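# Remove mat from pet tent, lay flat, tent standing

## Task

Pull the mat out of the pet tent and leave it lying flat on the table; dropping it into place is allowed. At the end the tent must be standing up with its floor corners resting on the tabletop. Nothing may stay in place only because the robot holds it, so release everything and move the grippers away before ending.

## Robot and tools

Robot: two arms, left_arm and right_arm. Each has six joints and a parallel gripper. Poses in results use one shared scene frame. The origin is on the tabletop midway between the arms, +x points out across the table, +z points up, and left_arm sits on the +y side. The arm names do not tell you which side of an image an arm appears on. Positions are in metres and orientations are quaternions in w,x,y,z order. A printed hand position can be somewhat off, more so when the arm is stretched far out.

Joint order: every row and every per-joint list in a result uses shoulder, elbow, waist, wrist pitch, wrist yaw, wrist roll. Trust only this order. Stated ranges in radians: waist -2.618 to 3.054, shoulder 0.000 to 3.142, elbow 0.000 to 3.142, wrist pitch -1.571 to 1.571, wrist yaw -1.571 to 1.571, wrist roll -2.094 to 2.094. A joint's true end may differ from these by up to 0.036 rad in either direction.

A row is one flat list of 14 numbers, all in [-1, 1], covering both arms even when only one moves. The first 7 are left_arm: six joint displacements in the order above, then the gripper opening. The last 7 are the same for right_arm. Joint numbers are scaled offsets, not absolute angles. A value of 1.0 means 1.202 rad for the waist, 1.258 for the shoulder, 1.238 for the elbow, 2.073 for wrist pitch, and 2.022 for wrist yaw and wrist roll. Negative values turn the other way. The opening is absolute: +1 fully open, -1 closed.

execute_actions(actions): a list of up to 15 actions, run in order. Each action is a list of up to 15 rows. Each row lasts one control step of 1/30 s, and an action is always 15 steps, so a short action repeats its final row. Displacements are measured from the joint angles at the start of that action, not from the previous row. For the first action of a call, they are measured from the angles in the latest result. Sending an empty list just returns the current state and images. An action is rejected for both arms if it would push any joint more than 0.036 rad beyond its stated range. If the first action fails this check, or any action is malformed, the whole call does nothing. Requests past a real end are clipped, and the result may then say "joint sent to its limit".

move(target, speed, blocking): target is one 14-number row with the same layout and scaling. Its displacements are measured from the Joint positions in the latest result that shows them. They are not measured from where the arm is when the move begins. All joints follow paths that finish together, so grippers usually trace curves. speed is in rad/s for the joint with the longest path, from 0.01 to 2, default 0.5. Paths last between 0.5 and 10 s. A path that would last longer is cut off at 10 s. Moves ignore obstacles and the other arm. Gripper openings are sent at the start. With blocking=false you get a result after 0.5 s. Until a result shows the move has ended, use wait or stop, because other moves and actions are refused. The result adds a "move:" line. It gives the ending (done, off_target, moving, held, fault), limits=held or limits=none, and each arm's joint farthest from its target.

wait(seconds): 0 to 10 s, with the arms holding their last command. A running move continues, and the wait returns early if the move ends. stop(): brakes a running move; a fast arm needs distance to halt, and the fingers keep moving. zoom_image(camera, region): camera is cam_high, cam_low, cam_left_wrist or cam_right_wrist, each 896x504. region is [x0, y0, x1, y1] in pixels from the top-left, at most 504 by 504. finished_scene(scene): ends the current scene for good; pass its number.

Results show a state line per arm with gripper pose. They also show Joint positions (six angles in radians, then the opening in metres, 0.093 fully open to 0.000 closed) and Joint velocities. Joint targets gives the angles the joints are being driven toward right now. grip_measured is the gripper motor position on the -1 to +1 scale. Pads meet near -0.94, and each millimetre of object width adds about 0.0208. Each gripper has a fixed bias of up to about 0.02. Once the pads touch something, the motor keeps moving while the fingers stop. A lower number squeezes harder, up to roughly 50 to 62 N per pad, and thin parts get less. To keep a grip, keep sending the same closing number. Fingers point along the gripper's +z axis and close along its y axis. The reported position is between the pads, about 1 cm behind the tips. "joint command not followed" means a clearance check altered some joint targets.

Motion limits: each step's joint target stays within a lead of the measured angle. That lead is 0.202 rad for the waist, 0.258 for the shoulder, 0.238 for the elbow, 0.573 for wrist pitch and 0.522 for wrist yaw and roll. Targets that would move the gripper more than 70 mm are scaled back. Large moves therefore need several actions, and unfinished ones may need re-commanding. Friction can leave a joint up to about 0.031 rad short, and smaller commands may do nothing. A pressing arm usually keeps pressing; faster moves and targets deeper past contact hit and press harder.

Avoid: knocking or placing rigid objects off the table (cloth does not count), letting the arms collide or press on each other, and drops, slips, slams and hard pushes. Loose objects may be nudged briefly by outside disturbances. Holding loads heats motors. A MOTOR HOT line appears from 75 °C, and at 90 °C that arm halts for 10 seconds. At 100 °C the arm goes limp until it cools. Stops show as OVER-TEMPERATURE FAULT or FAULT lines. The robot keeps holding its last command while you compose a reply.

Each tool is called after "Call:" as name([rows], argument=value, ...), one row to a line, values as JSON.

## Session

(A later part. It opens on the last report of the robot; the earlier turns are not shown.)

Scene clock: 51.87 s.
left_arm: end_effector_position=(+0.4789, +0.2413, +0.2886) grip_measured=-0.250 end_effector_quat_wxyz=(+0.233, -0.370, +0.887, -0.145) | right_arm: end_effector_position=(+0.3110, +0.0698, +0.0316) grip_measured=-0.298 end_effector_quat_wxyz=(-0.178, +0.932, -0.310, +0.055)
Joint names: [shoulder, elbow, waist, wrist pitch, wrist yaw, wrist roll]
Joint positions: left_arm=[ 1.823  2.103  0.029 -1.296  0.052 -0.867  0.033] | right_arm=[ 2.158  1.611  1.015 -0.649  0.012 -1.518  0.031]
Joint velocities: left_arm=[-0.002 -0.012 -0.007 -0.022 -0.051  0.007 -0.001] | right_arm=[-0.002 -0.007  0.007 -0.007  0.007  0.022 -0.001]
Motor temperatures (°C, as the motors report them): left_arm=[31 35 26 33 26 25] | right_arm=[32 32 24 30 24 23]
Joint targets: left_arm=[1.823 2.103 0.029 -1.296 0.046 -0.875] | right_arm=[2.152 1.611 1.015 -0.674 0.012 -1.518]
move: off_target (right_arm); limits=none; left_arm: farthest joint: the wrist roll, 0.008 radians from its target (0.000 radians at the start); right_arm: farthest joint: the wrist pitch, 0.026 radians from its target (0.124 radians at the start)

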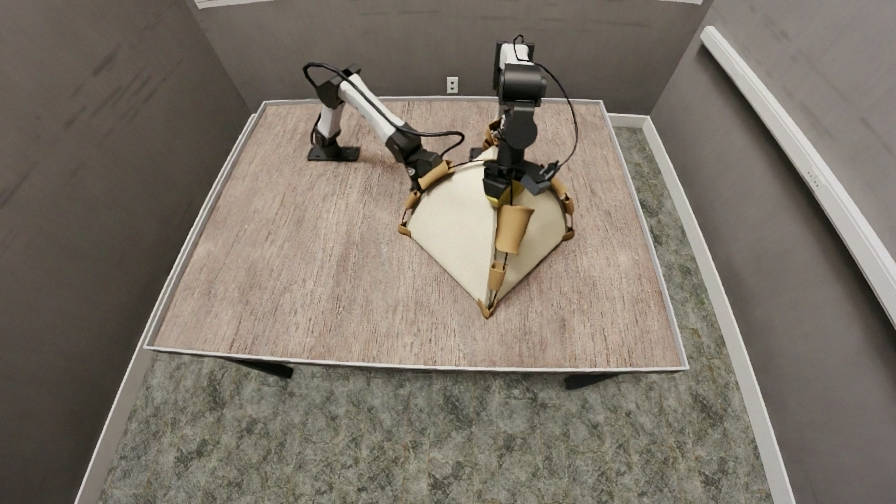

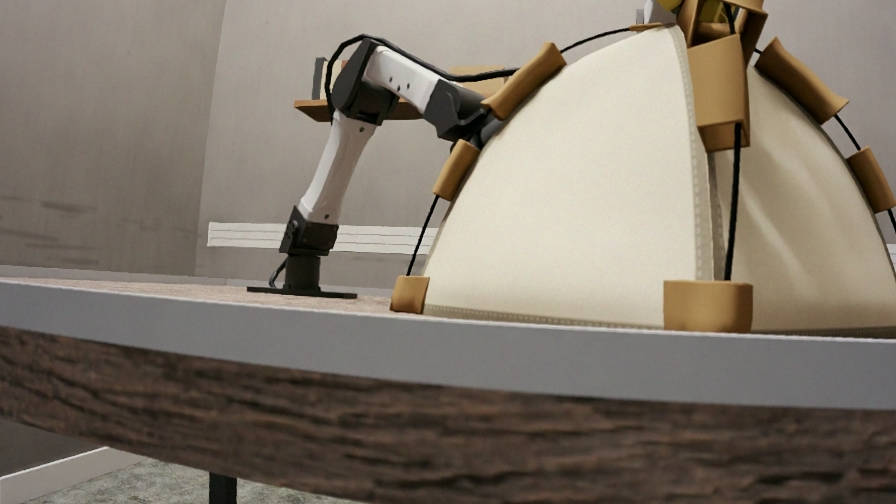

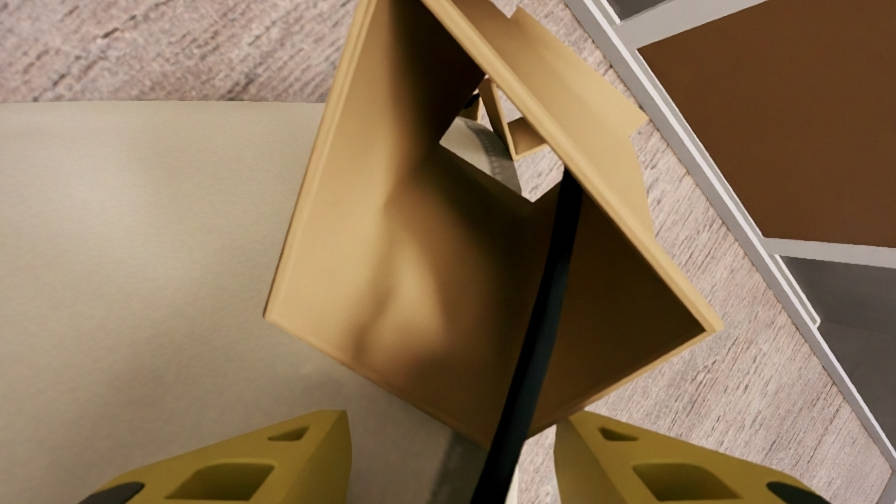

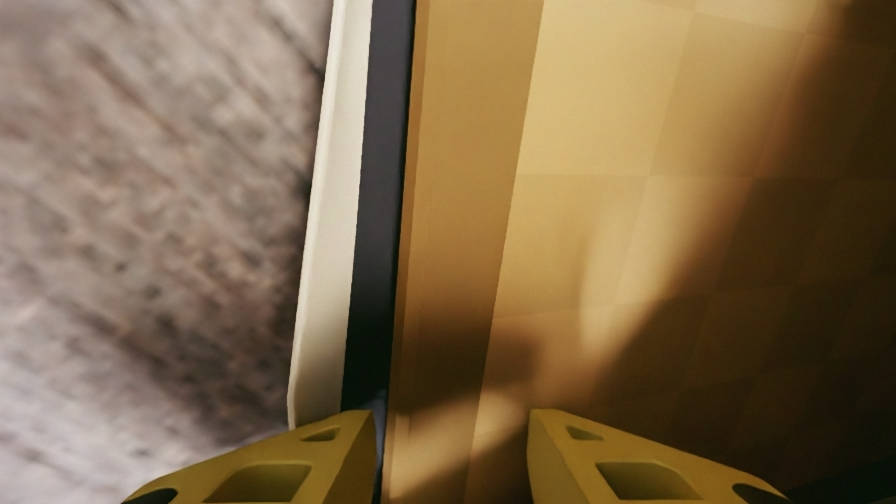

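Call:
move(target=[0,0,0,0,0,0,-1,0.05,0,0,0,0,0,-0.3], speed=0.1)

Call:
move(target=[0,0,0,0,0,0,-1,0.075,0,0,0.085,0,0,-0.3], speed=0.12)

Call:
move(target=[0,0,0,0,0,0,-1,0.03,0,0,0,0,0,-1], speed=0.1)

Call:
move(target=[0,0,0,0,0,0,-1,-0.08,0,0,0,0,0,-1], speed=0.12)

Scene clock: 57.70 s.
left_arm: end_effector_position=(+0.4788, +0.2405, +0.2886) grip_measured=-0.250 end_effector_quat_wxyz=(+0.233, -0.366, +0.889, -0.146) | right_arm: end_effector_position=(+0.3103, +0.0686, +0.0191) grip_measured=-0.298 end_effector_quat_wxyz=(-0.168, +0.934, -0.310, +0.052)
Joint names: [shoulder, elbow, waist, wrist pitch, wrist yaw, wrist roll]
Joint positions: left_arm=[ 1.823  2.103  0.029 -1.296  0.057 -0.86   0.033] | right_arm=[ 2.185  1.611  1.015 -0.644  0.012 -1.518  0.031]
Joint velocities: left_arm=[-0.002  0.002 -0.002 -0.022  0.051  0.007  0.001] | right_arm=[-0.007 -0.002 -0.017 -0.007 -0.037  0.022  0.001]
Motor temperatures (°C, as the motors report them): left_arm=[32 35 26 33 26 25] | right_arm=[34 32 24 29 24 23]
Joint targets: left_arm=[1.823 2.103 0.029 -1.296 0.052 -0.867] | right_arm=[2.221 1.611 1.015 -0.649 0.012 -1.518]
move: off_target (right_arm); limits=none; left_arm: farthest joint: the wrist roll, 0.007 radians from its target (0.000 radians at the start); right_arm: farthest joint: the shoulder, 0.036 radians from its target (0.063 radians at the start)

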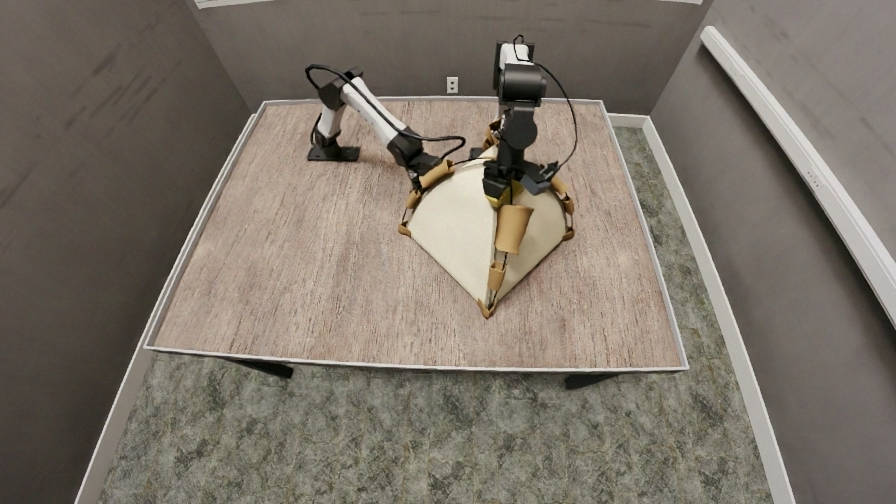

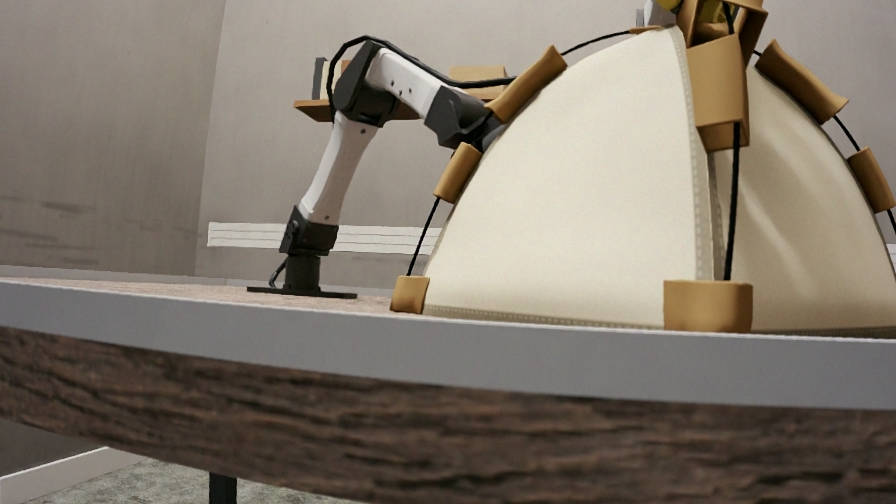

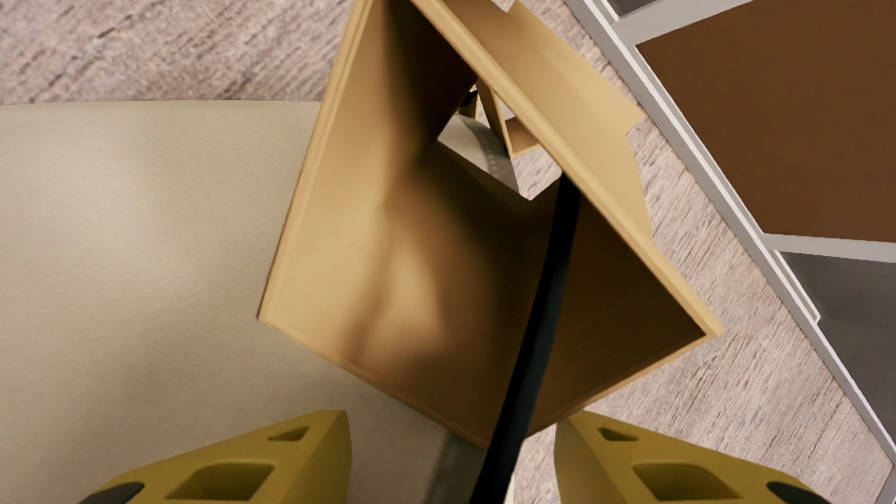

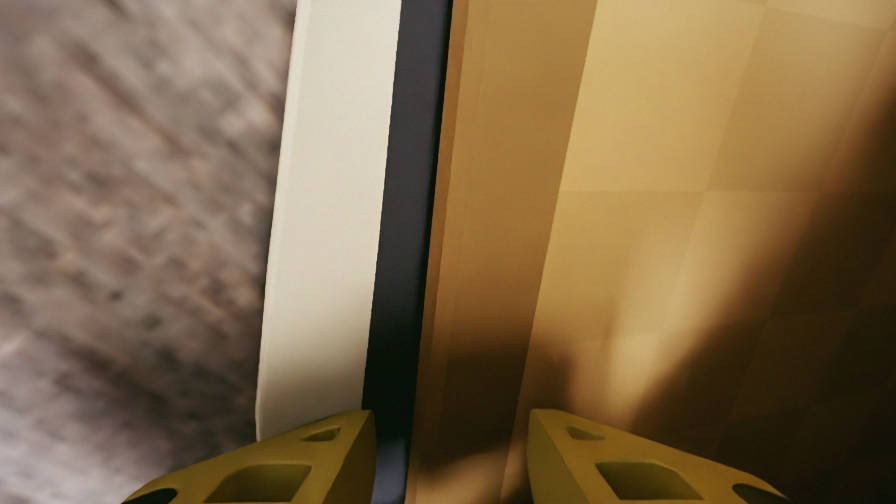

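Scene clock: 59.50 s.
left_arm: end_effector_position=(+0.4788, +0.2398, +0.2887) grip_measured=-0.250 end_effector_quat_wxyz=(+0.232, -0.363, +0.890, -0.148) | right_arm: end_effector_position=(+0.3248, +0.0904, +0.0178) grip_measured=-0.298 end_effector_quat_wxyz=(-0.216, +0.925, -0.307, +0.065)
Joint names: [shoulder, elbow, waist, wrist pitch, wrist yaw, wrist roll]
Joint positions: left_arm=[ 1.823  2.103  0.029 -1.296  0.061 -0.854  0.033] | right_arm=[ 2.213  1.611  1.015 -0.515  0.012 -1.518  0.031]
Joint velocities: left_arm=[ 0.002 -0.017  0.012 -0.081  0.022  0.051  0.001] | right_arm=[-0.002  0.002  0.017  0.007 -0.007  0.022 -0.   ]
Motor temperatures (°C, as the motors report them): left_arm=[32 35 26 33 26 25] | right_arm=[34 32 24 29 24 23]
Joint targets: left_arm=[1.823 2.103 0.029 -1.296 0.058 -0.860] | right_arm=[2.280 1.611 1.015 -0.468 0.012 -1.518]
move: off_target (right_arm); limits=none; left_arm: farthest joint: the wrist roll, 0.006 radians from its target (0.000 radians at the start); right_arm: farthest joint: the shoulder, 0.066 radians from its target (0.094 radians at the start)

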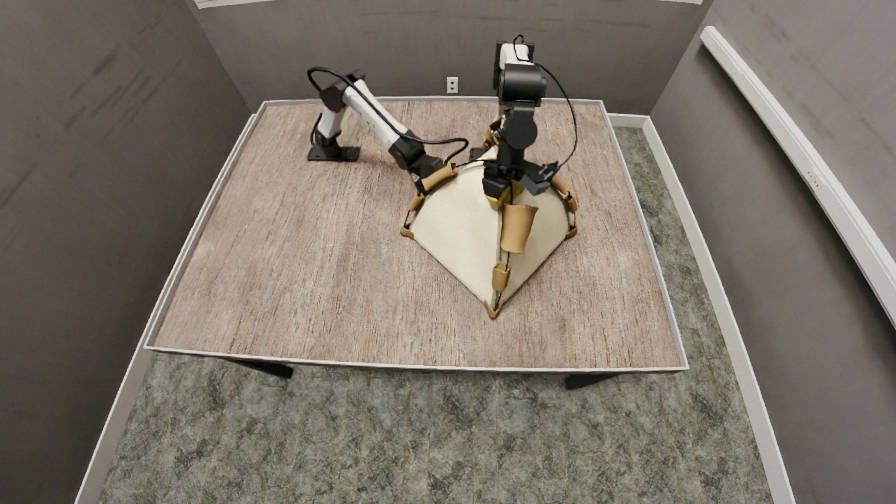

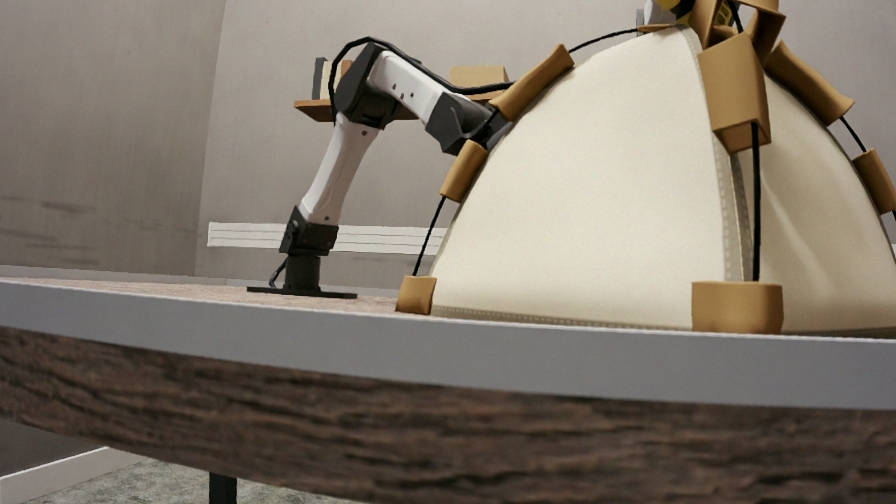

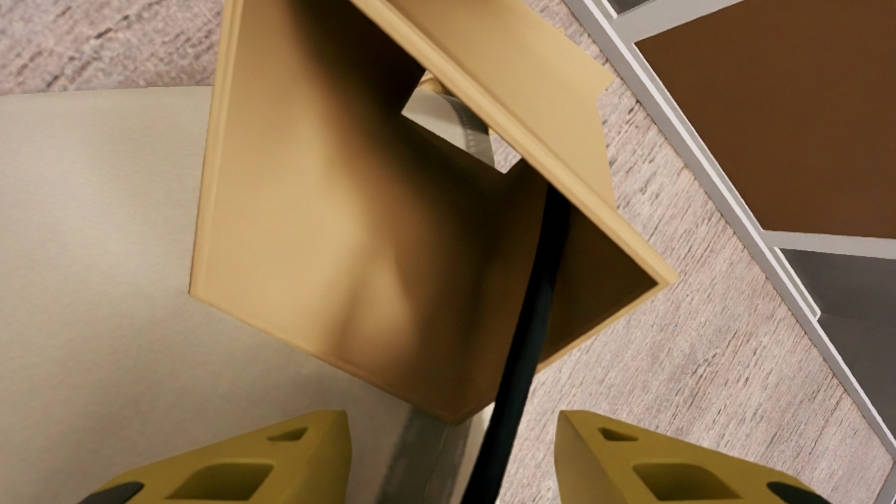

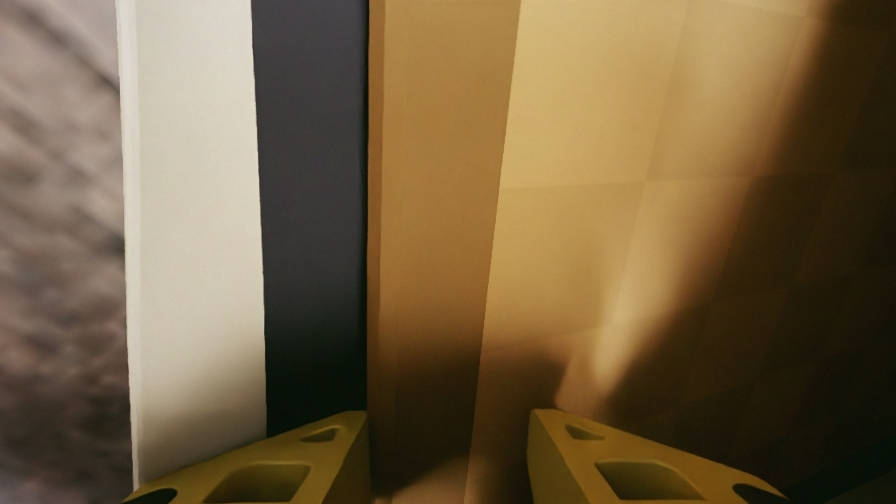

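Scene clock: 60.20 s.
left_arm: end_effector_position=(+0.4780, +0.2400, +0.2905) grip_measured=-0.250 end_effector_quat_wxyz=(+0.235, -0.362, +0.890, -0.148) | right_arm: end_effector_position=(+0.3249, +0.0911, +0.0197) grip_measured=-0.983 end_effector_quat_wxyz=(-0.218, +0.924, -0.307, +0.065)
Joint names: [shoulder, elbow, waist, wrist pitch, wrist yaw, wrist roll]
Joint positions: left_arm=[ 1.819  2.103  0.029 -1.296  0.06  -0.853  0.033] | right_arm=[ 2.209  1.611  1.015 -0.513  0.011 -1.518  0.   ]
Joint velocities: left_arm=[-0.012 -0.002 -0.022 -0.037 -0.022 -0.007  0.001] | right_arm=[-0.002  0.002  0.002 -0.022  0.037  0.007  0.   ]
Motor temperatures (°C, as the motors report them): left_arm=[32 35 26 33 26 25] | right_arm=[34 32 24 29 24 23]
Joint targets: left_arm=[1.823 2.103 0.029 -1.296 0.061 -0.854] | right_arm=[2.251 1.611 1.015 -0.515 0.013 -1.518]
move: off_target (right_arm); limits=none; left_arm: farthest joint: the shoulder, 0.004 radians from its target (0.000 radians at the start); right_arm: farthest joint: the shoulder, 0.041 radians from its target (0.038 radians at the start)

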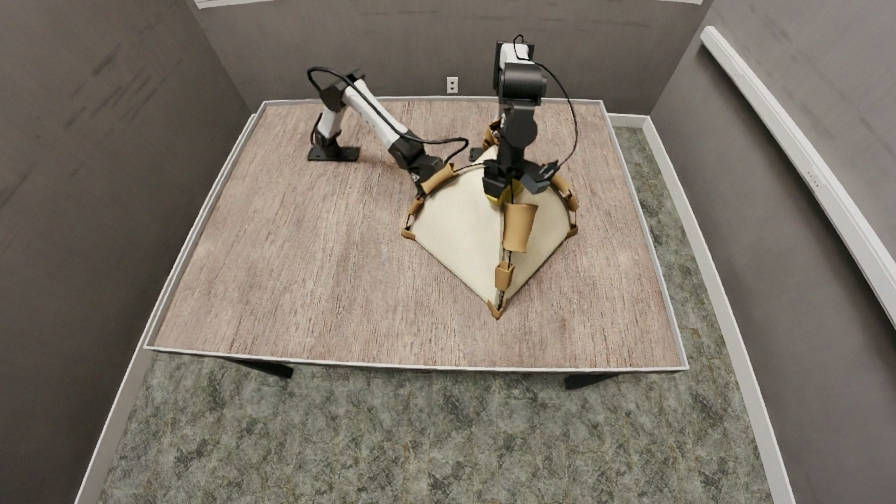

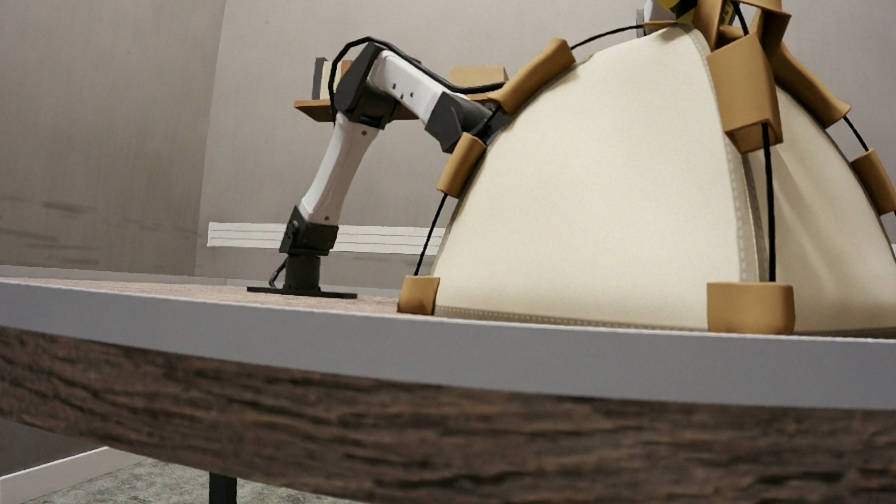

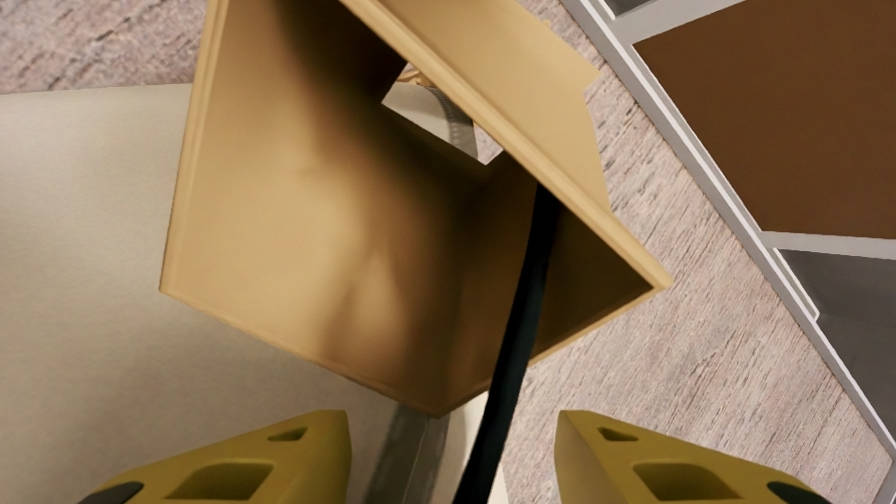

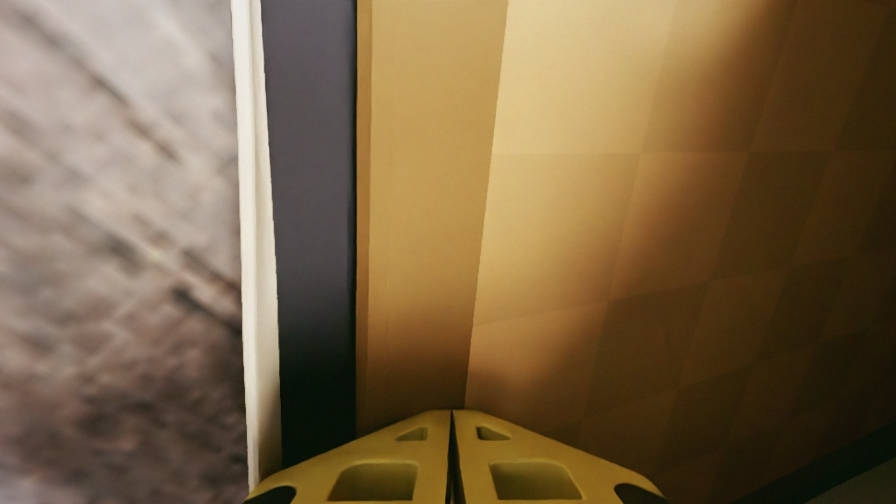

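Scene clock: 61.37 s.
left_arm: end_effector_position=(+0.4780, +0.2400, +0.2905) grip_measured=-0.250 end_effector_quat_wxyz=(+0.235, -0.362, +0.890, -0.148) | right_arm: end_effector_position=(+0.3286, +0.0967, +0.0667) grip_measured=-0.983 end_effector_quat_wxyz=(-0.262, +0.913, -0.304, +0.077)
Joint names: [shoulder, elbow, waist, wrist pitch, wrist yaw, wrist roll]
Joint positions: left_arm=[ 1.819  2.103  0.029 -1.296  0.06  -0.853  0.033] | right_arm=[ 2.116  1.611  1.015 -0.513  0.011 -1.518  0.   ]
Joint velocities: left_arm=[-0.002  0.002 -0.007  0.037 -0.007  0.051  0.   ] | right_arm=[-0.007  0.017 -0.002  0.007  0.007 -0.037  0.   ]
Motor temperatures (°C, as the motors report them): left_arm=[32 35 26 33 26 25] | right_arm=[35 32 24 29 24 23]
Joint targets: left_arm=[1.819 2.103 0.029 -1.296 0.060 -0.853] | right_arm=[2.109 1.611 1.015 -0.513 0.011 -1.518]
move: done; limits=none; left_arm: farthest joint: the waist, 0.000 radians from its target (0.000 radians at the start); right_arm: farthest joint: the shoulder, 0.008 radians from its target (0.101 radians at the start)

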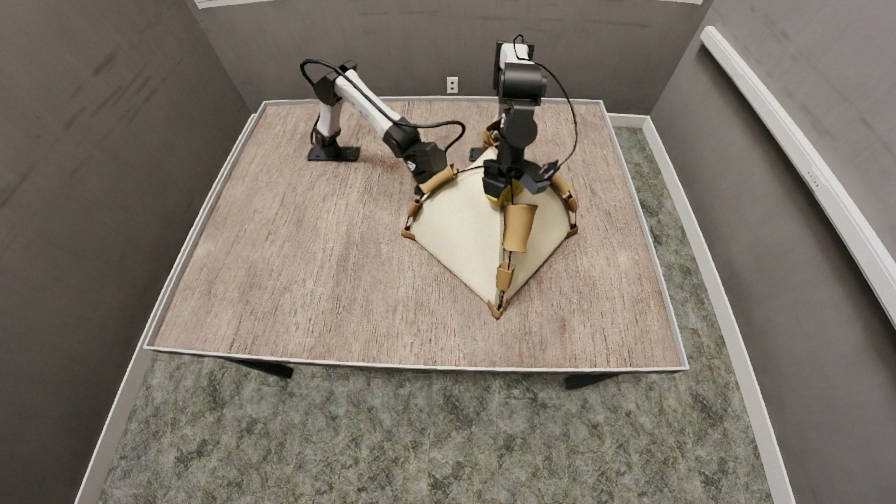

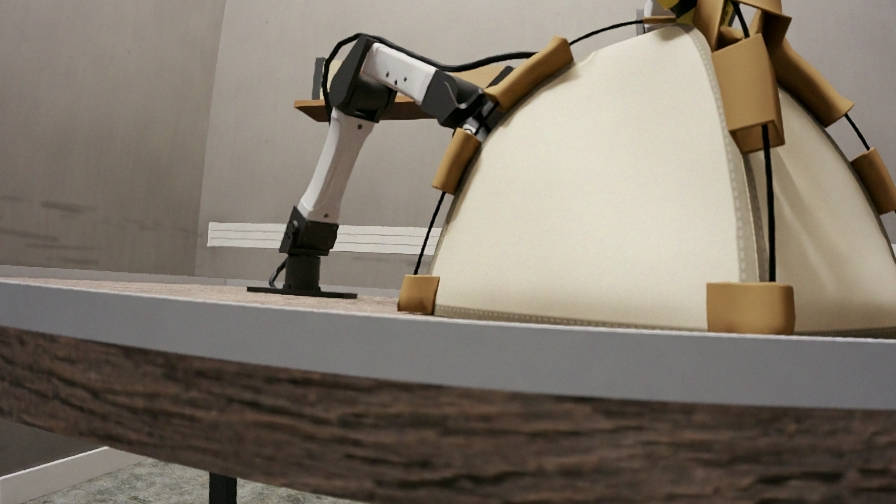

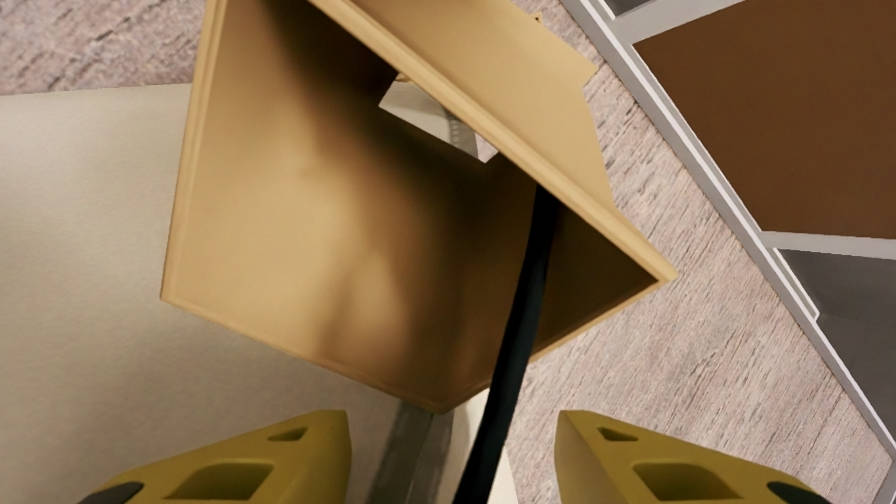

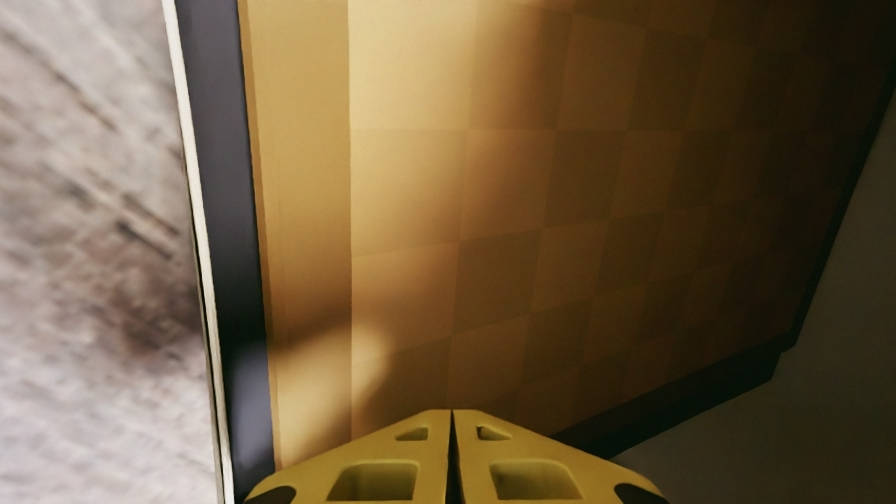

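Call:
move(target=[0.03,0,0,0,0,0,-1,0.06,0,0,-0.012,0,0,-0.3], speed=0.12)

Call:
move(target=[0.03,0,0,0,0,0,-1,0.045,0,0,-0.03,0,0,-0.3], speed=0.1)

Call:
move(target=[0.03,0,0,0,0,0,-1,0.01,-0.19,0,0.24,0,0,-0.3], speed=0.2)

Scene clock: 68.37 s.
left_arm: end_effector_position=(+0.4780, +0.2400, +0.2905) grip_measured=-0.250 end_effector_quat_wxyz=(+0.235, -0.362, +0.890, -0.148) | right_arm: end_effector_position=(+0.3261, +0.0928, +0.0392) grip_measured=-0.303 end_effector_quat_wxyz=(-0.234, +0.920, -0.306, +0.069)
Joint names: [shoulder, elbow, waist, wrist pitch, wrist yaw, wrist roll]
Joint positions: left_arm=[ 1.819  2.103  0.029 -1.296  0.06  -0.853  0.033] | right_arm=[ 2.169  1.611  1.015 -0.519  0.011 -1.518  0.031]
Joint velocities: left_arm=[-0.017 -0.002 -0.017  0.037  0.007 -0.037 -0.001] | right_arm=[ 0.017  0.007 -0.012 -0.051 -0.007 -0.022  0.001]
Motor temperatures (°C, as the motors report them): left_arm=[33 35 26 33 26 25] | right_arm=[37 33 24 29 24 23]
Joint targets: left_arm=[1.857 2.103 0.029 -1.296 0.060 -0.853] | right_arm=[2.192 1.611 1.015 -0.538 0.011 -1.518]
move: off_target (left_arm, right_arm); limits=none; left_arm: farthest joint: the shoulder, 0.038 radians from its target (0.038 radians at the start); right_arm: farthest joint: the shoulder, 0.022 radians from its target (0.075 radians at the start)

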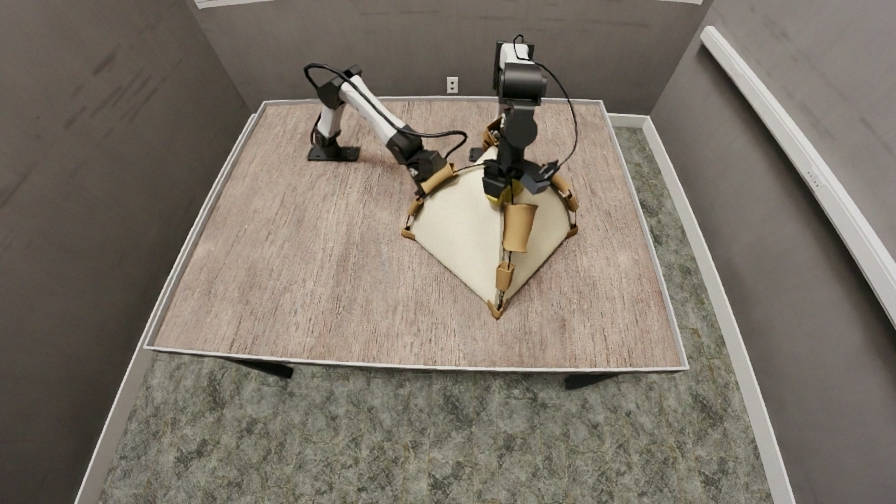

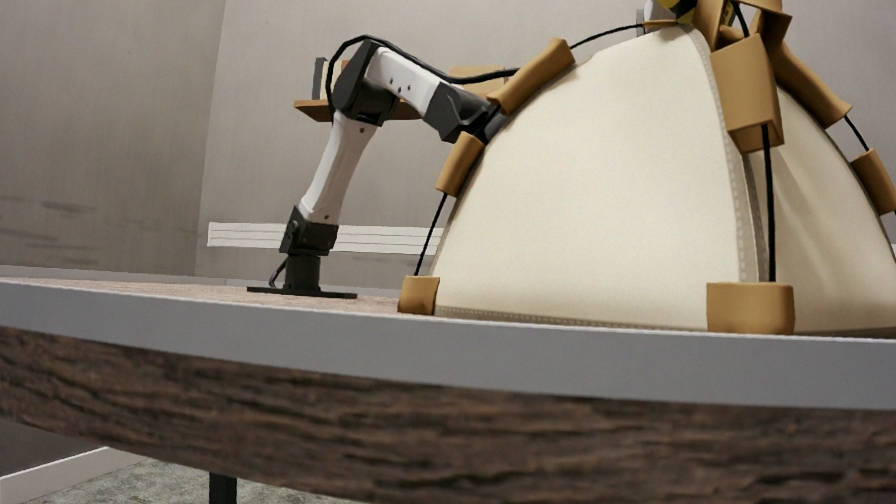

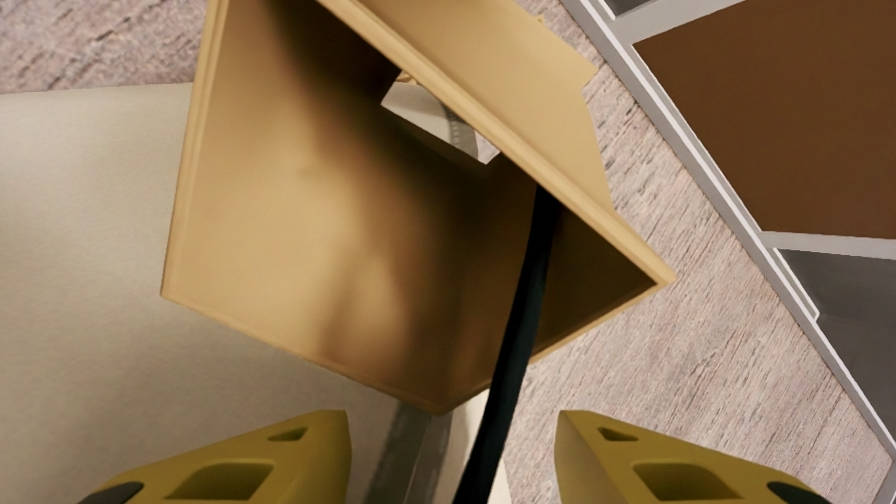

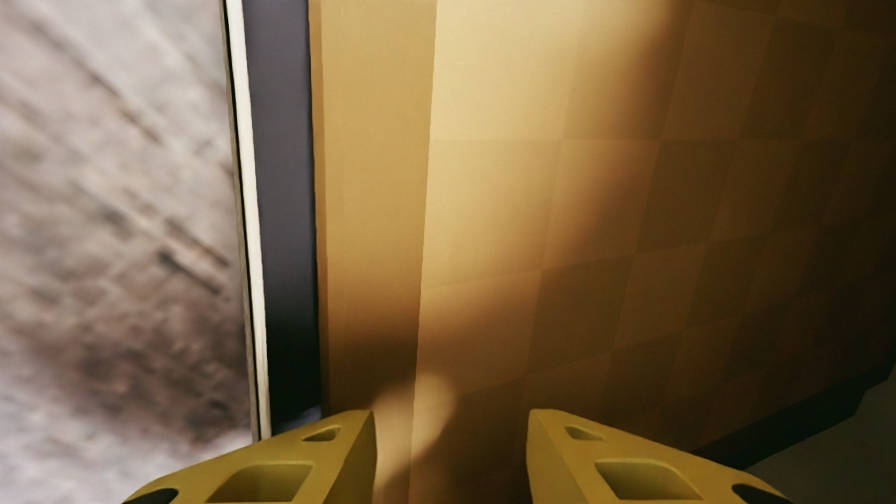

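Scene clock: 69.40 s.
left_arm: end_effector_position=(+0.4780, +0.2400, +0.2905) grip_measured=-0.250 end_effector_quat_wxyz=(+0.235, -0.362, +0.890, -0.148) | right_arm: end_effector_position=(+0.3210, +0.0853, +0.0233) grip_measured=-0.303 end_effector_quat_wxyz=(-0.207, +0.927, -0.308, +0.062)
Joint names: [shoulder, elbow, waist, wrist pitch, wrist yaw, wrist roll]
Joint positions: left_arm=[ 1.819  2.103  0.029 -1.296  0.06  -0.853  0.033] | right_arm=[ 2.194  1.611  1.015 -0.552  0.011 -1.518  0.031]
Joint velocities: left_arm=[ 0.002  0.002  0.002 -0.022 -0.081 -0.007  0.   ] | right_arm=[ 0.002 -0.017 -0.032 -0.022  0.007 -0.066  0.002]
Motor temperatures (°C, as the motors report them): left_arm=[33 35 26 33 26 25] | right_arm=[37 33 24 29 24 23]
Joint targets: left_arm=[1.857 2.103 0.029 -1.296 0.060 -0.853] | right_arm=[2.226 1.611 1.015 -0.582 0.011 -1.518]
move: off_target (left_arm, right_arm); limits=none; left_arm: farthest joint: the shoulder, 0.038 radians from its target (0.038 radians at the start); right_arm: farthest joint: the shoulder, 0.031 radians from its target (0.056 radians at the start)

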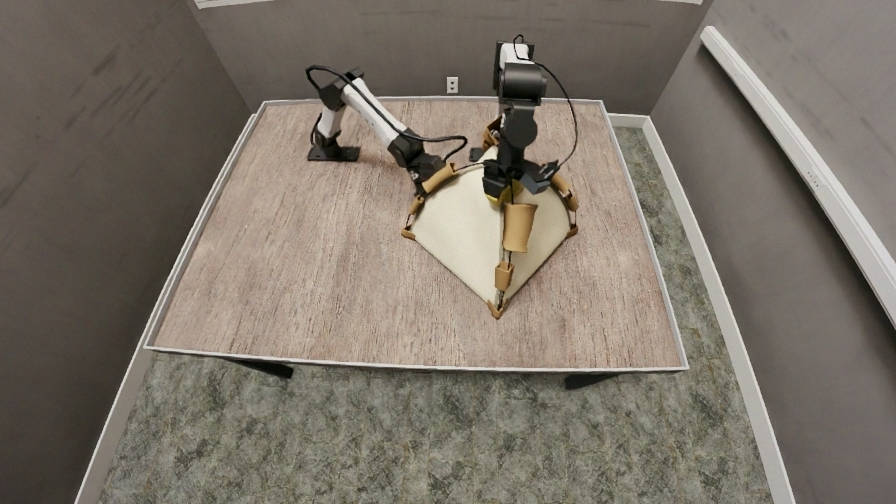

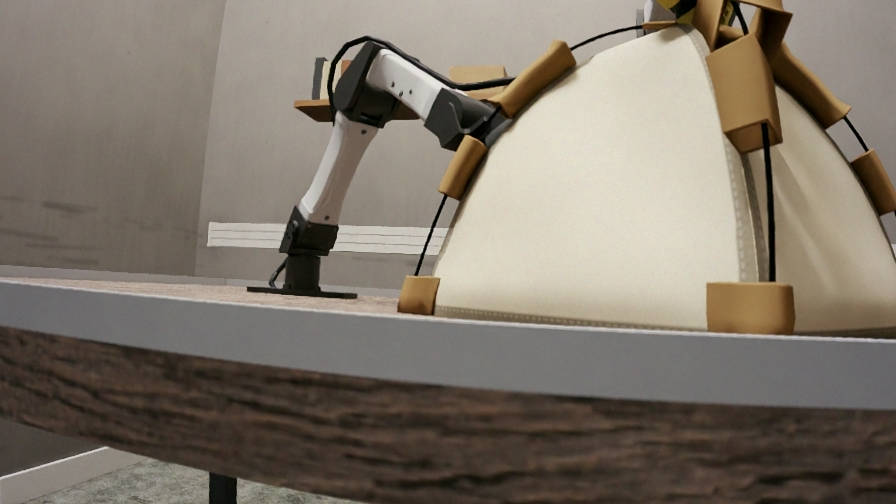

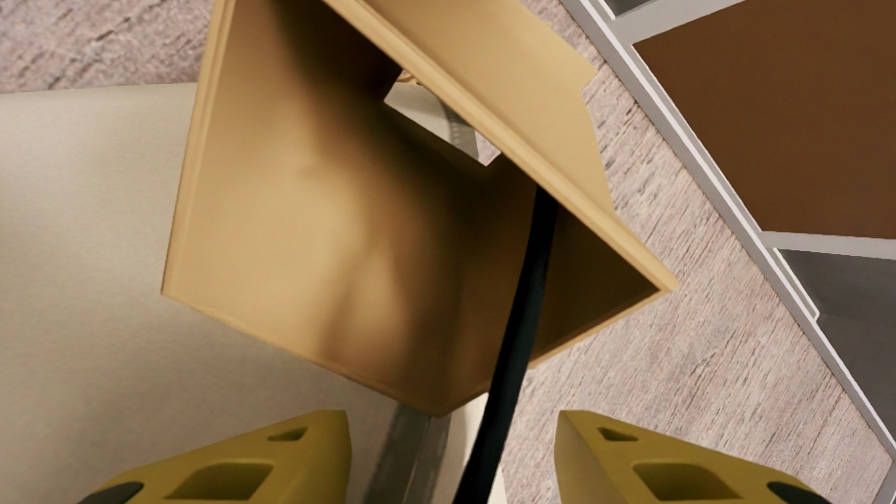

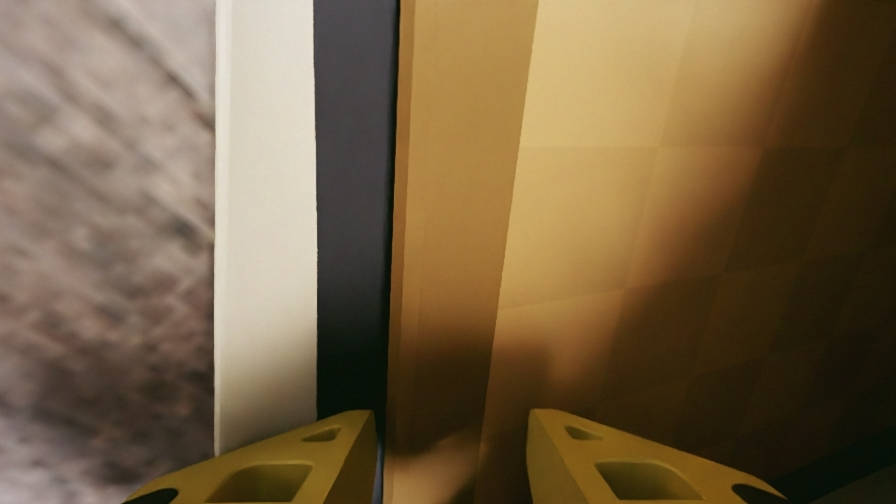

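Scene clock: 72.37 s.
left_arm: end_effector_position=(+0.4780, +0.2400, +0.2905) grip_measured=-0.250 end_effector_quat_wxyz=(+0.235, -0.362, +0.890, -0.148) | right_arm: end_effector_position=(+0.3470, +0.1243, +0.0299) grip_measured=-0.303 end_effector_quat_wxyz=(-0.366, +0.877, -0.293, +0.105)
Joint names: [shoulder, elbow, waist, wrist pitch, wrist yaw, wrist roll]
Joint positions: left_arm=[ 1.819  2.103  0.029 -1.296  0.06  -0.853  0.033] | right_arm=[ 2.186  1.418  1.015 -0.022  0.011 -1.518  0.031]
Joint velocities: left_arm=[-0.002 -0.002 -0.002 -0.066 -0.066 -0.037  0.   ] | right_arm=[-0.012 -0.002  0.002 -0.007  0.066 -0.022  0.001]
Motor temperatures (°C, as the motors report them): left_arm=[33 35 26 33 26 25] | right_arm=[38 32 24 29 24 23]
Joint targets: left_arm=[1.857 2.103 0.029 -1.296 0.060 -0.853] | right_arm=[2.207 1.376 1.015 -0.054 0.011 -1.518]
move: off_target (left_arm, right_arm); limits=none; left_arm: farthest joint: the shoulder, 0.038 radians from its target (0.038 radians at the start); right_arm: farthest joint: the elbow, 0.042 radians from its target (0.235 radians at the start)

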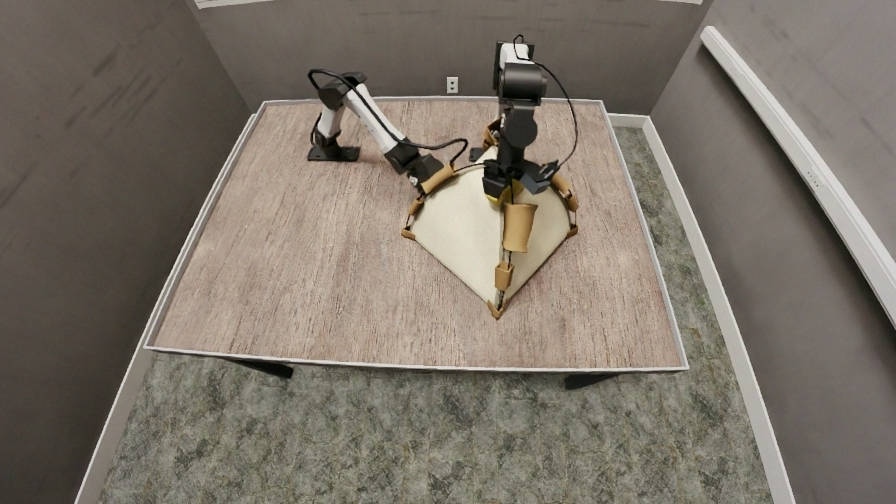

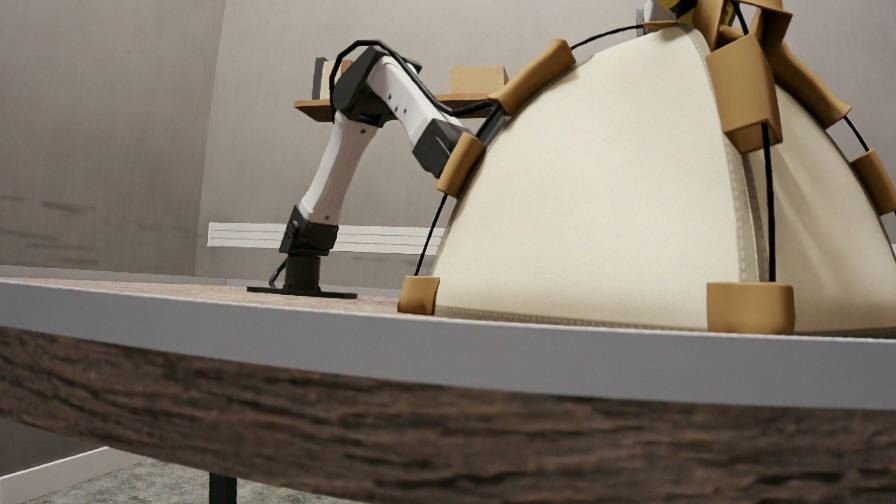

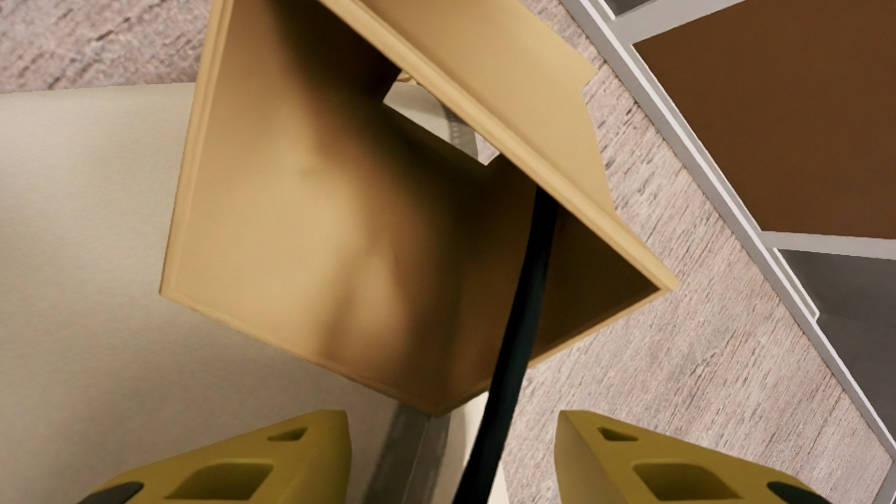

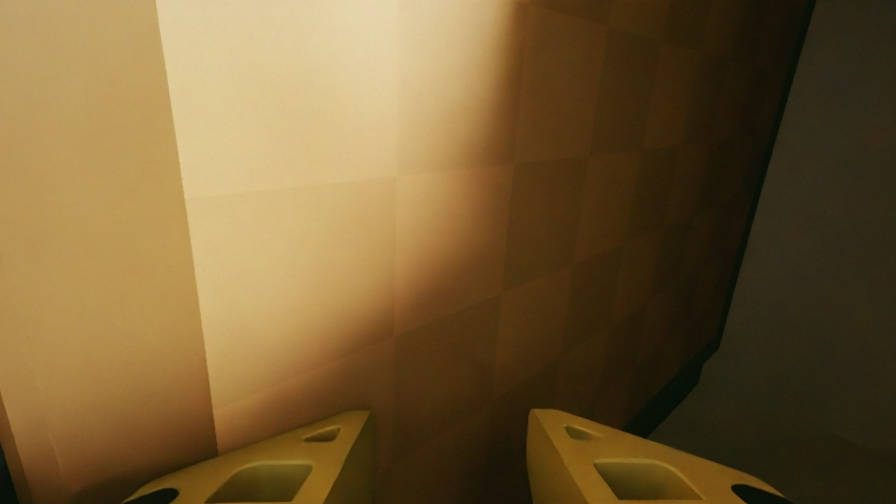

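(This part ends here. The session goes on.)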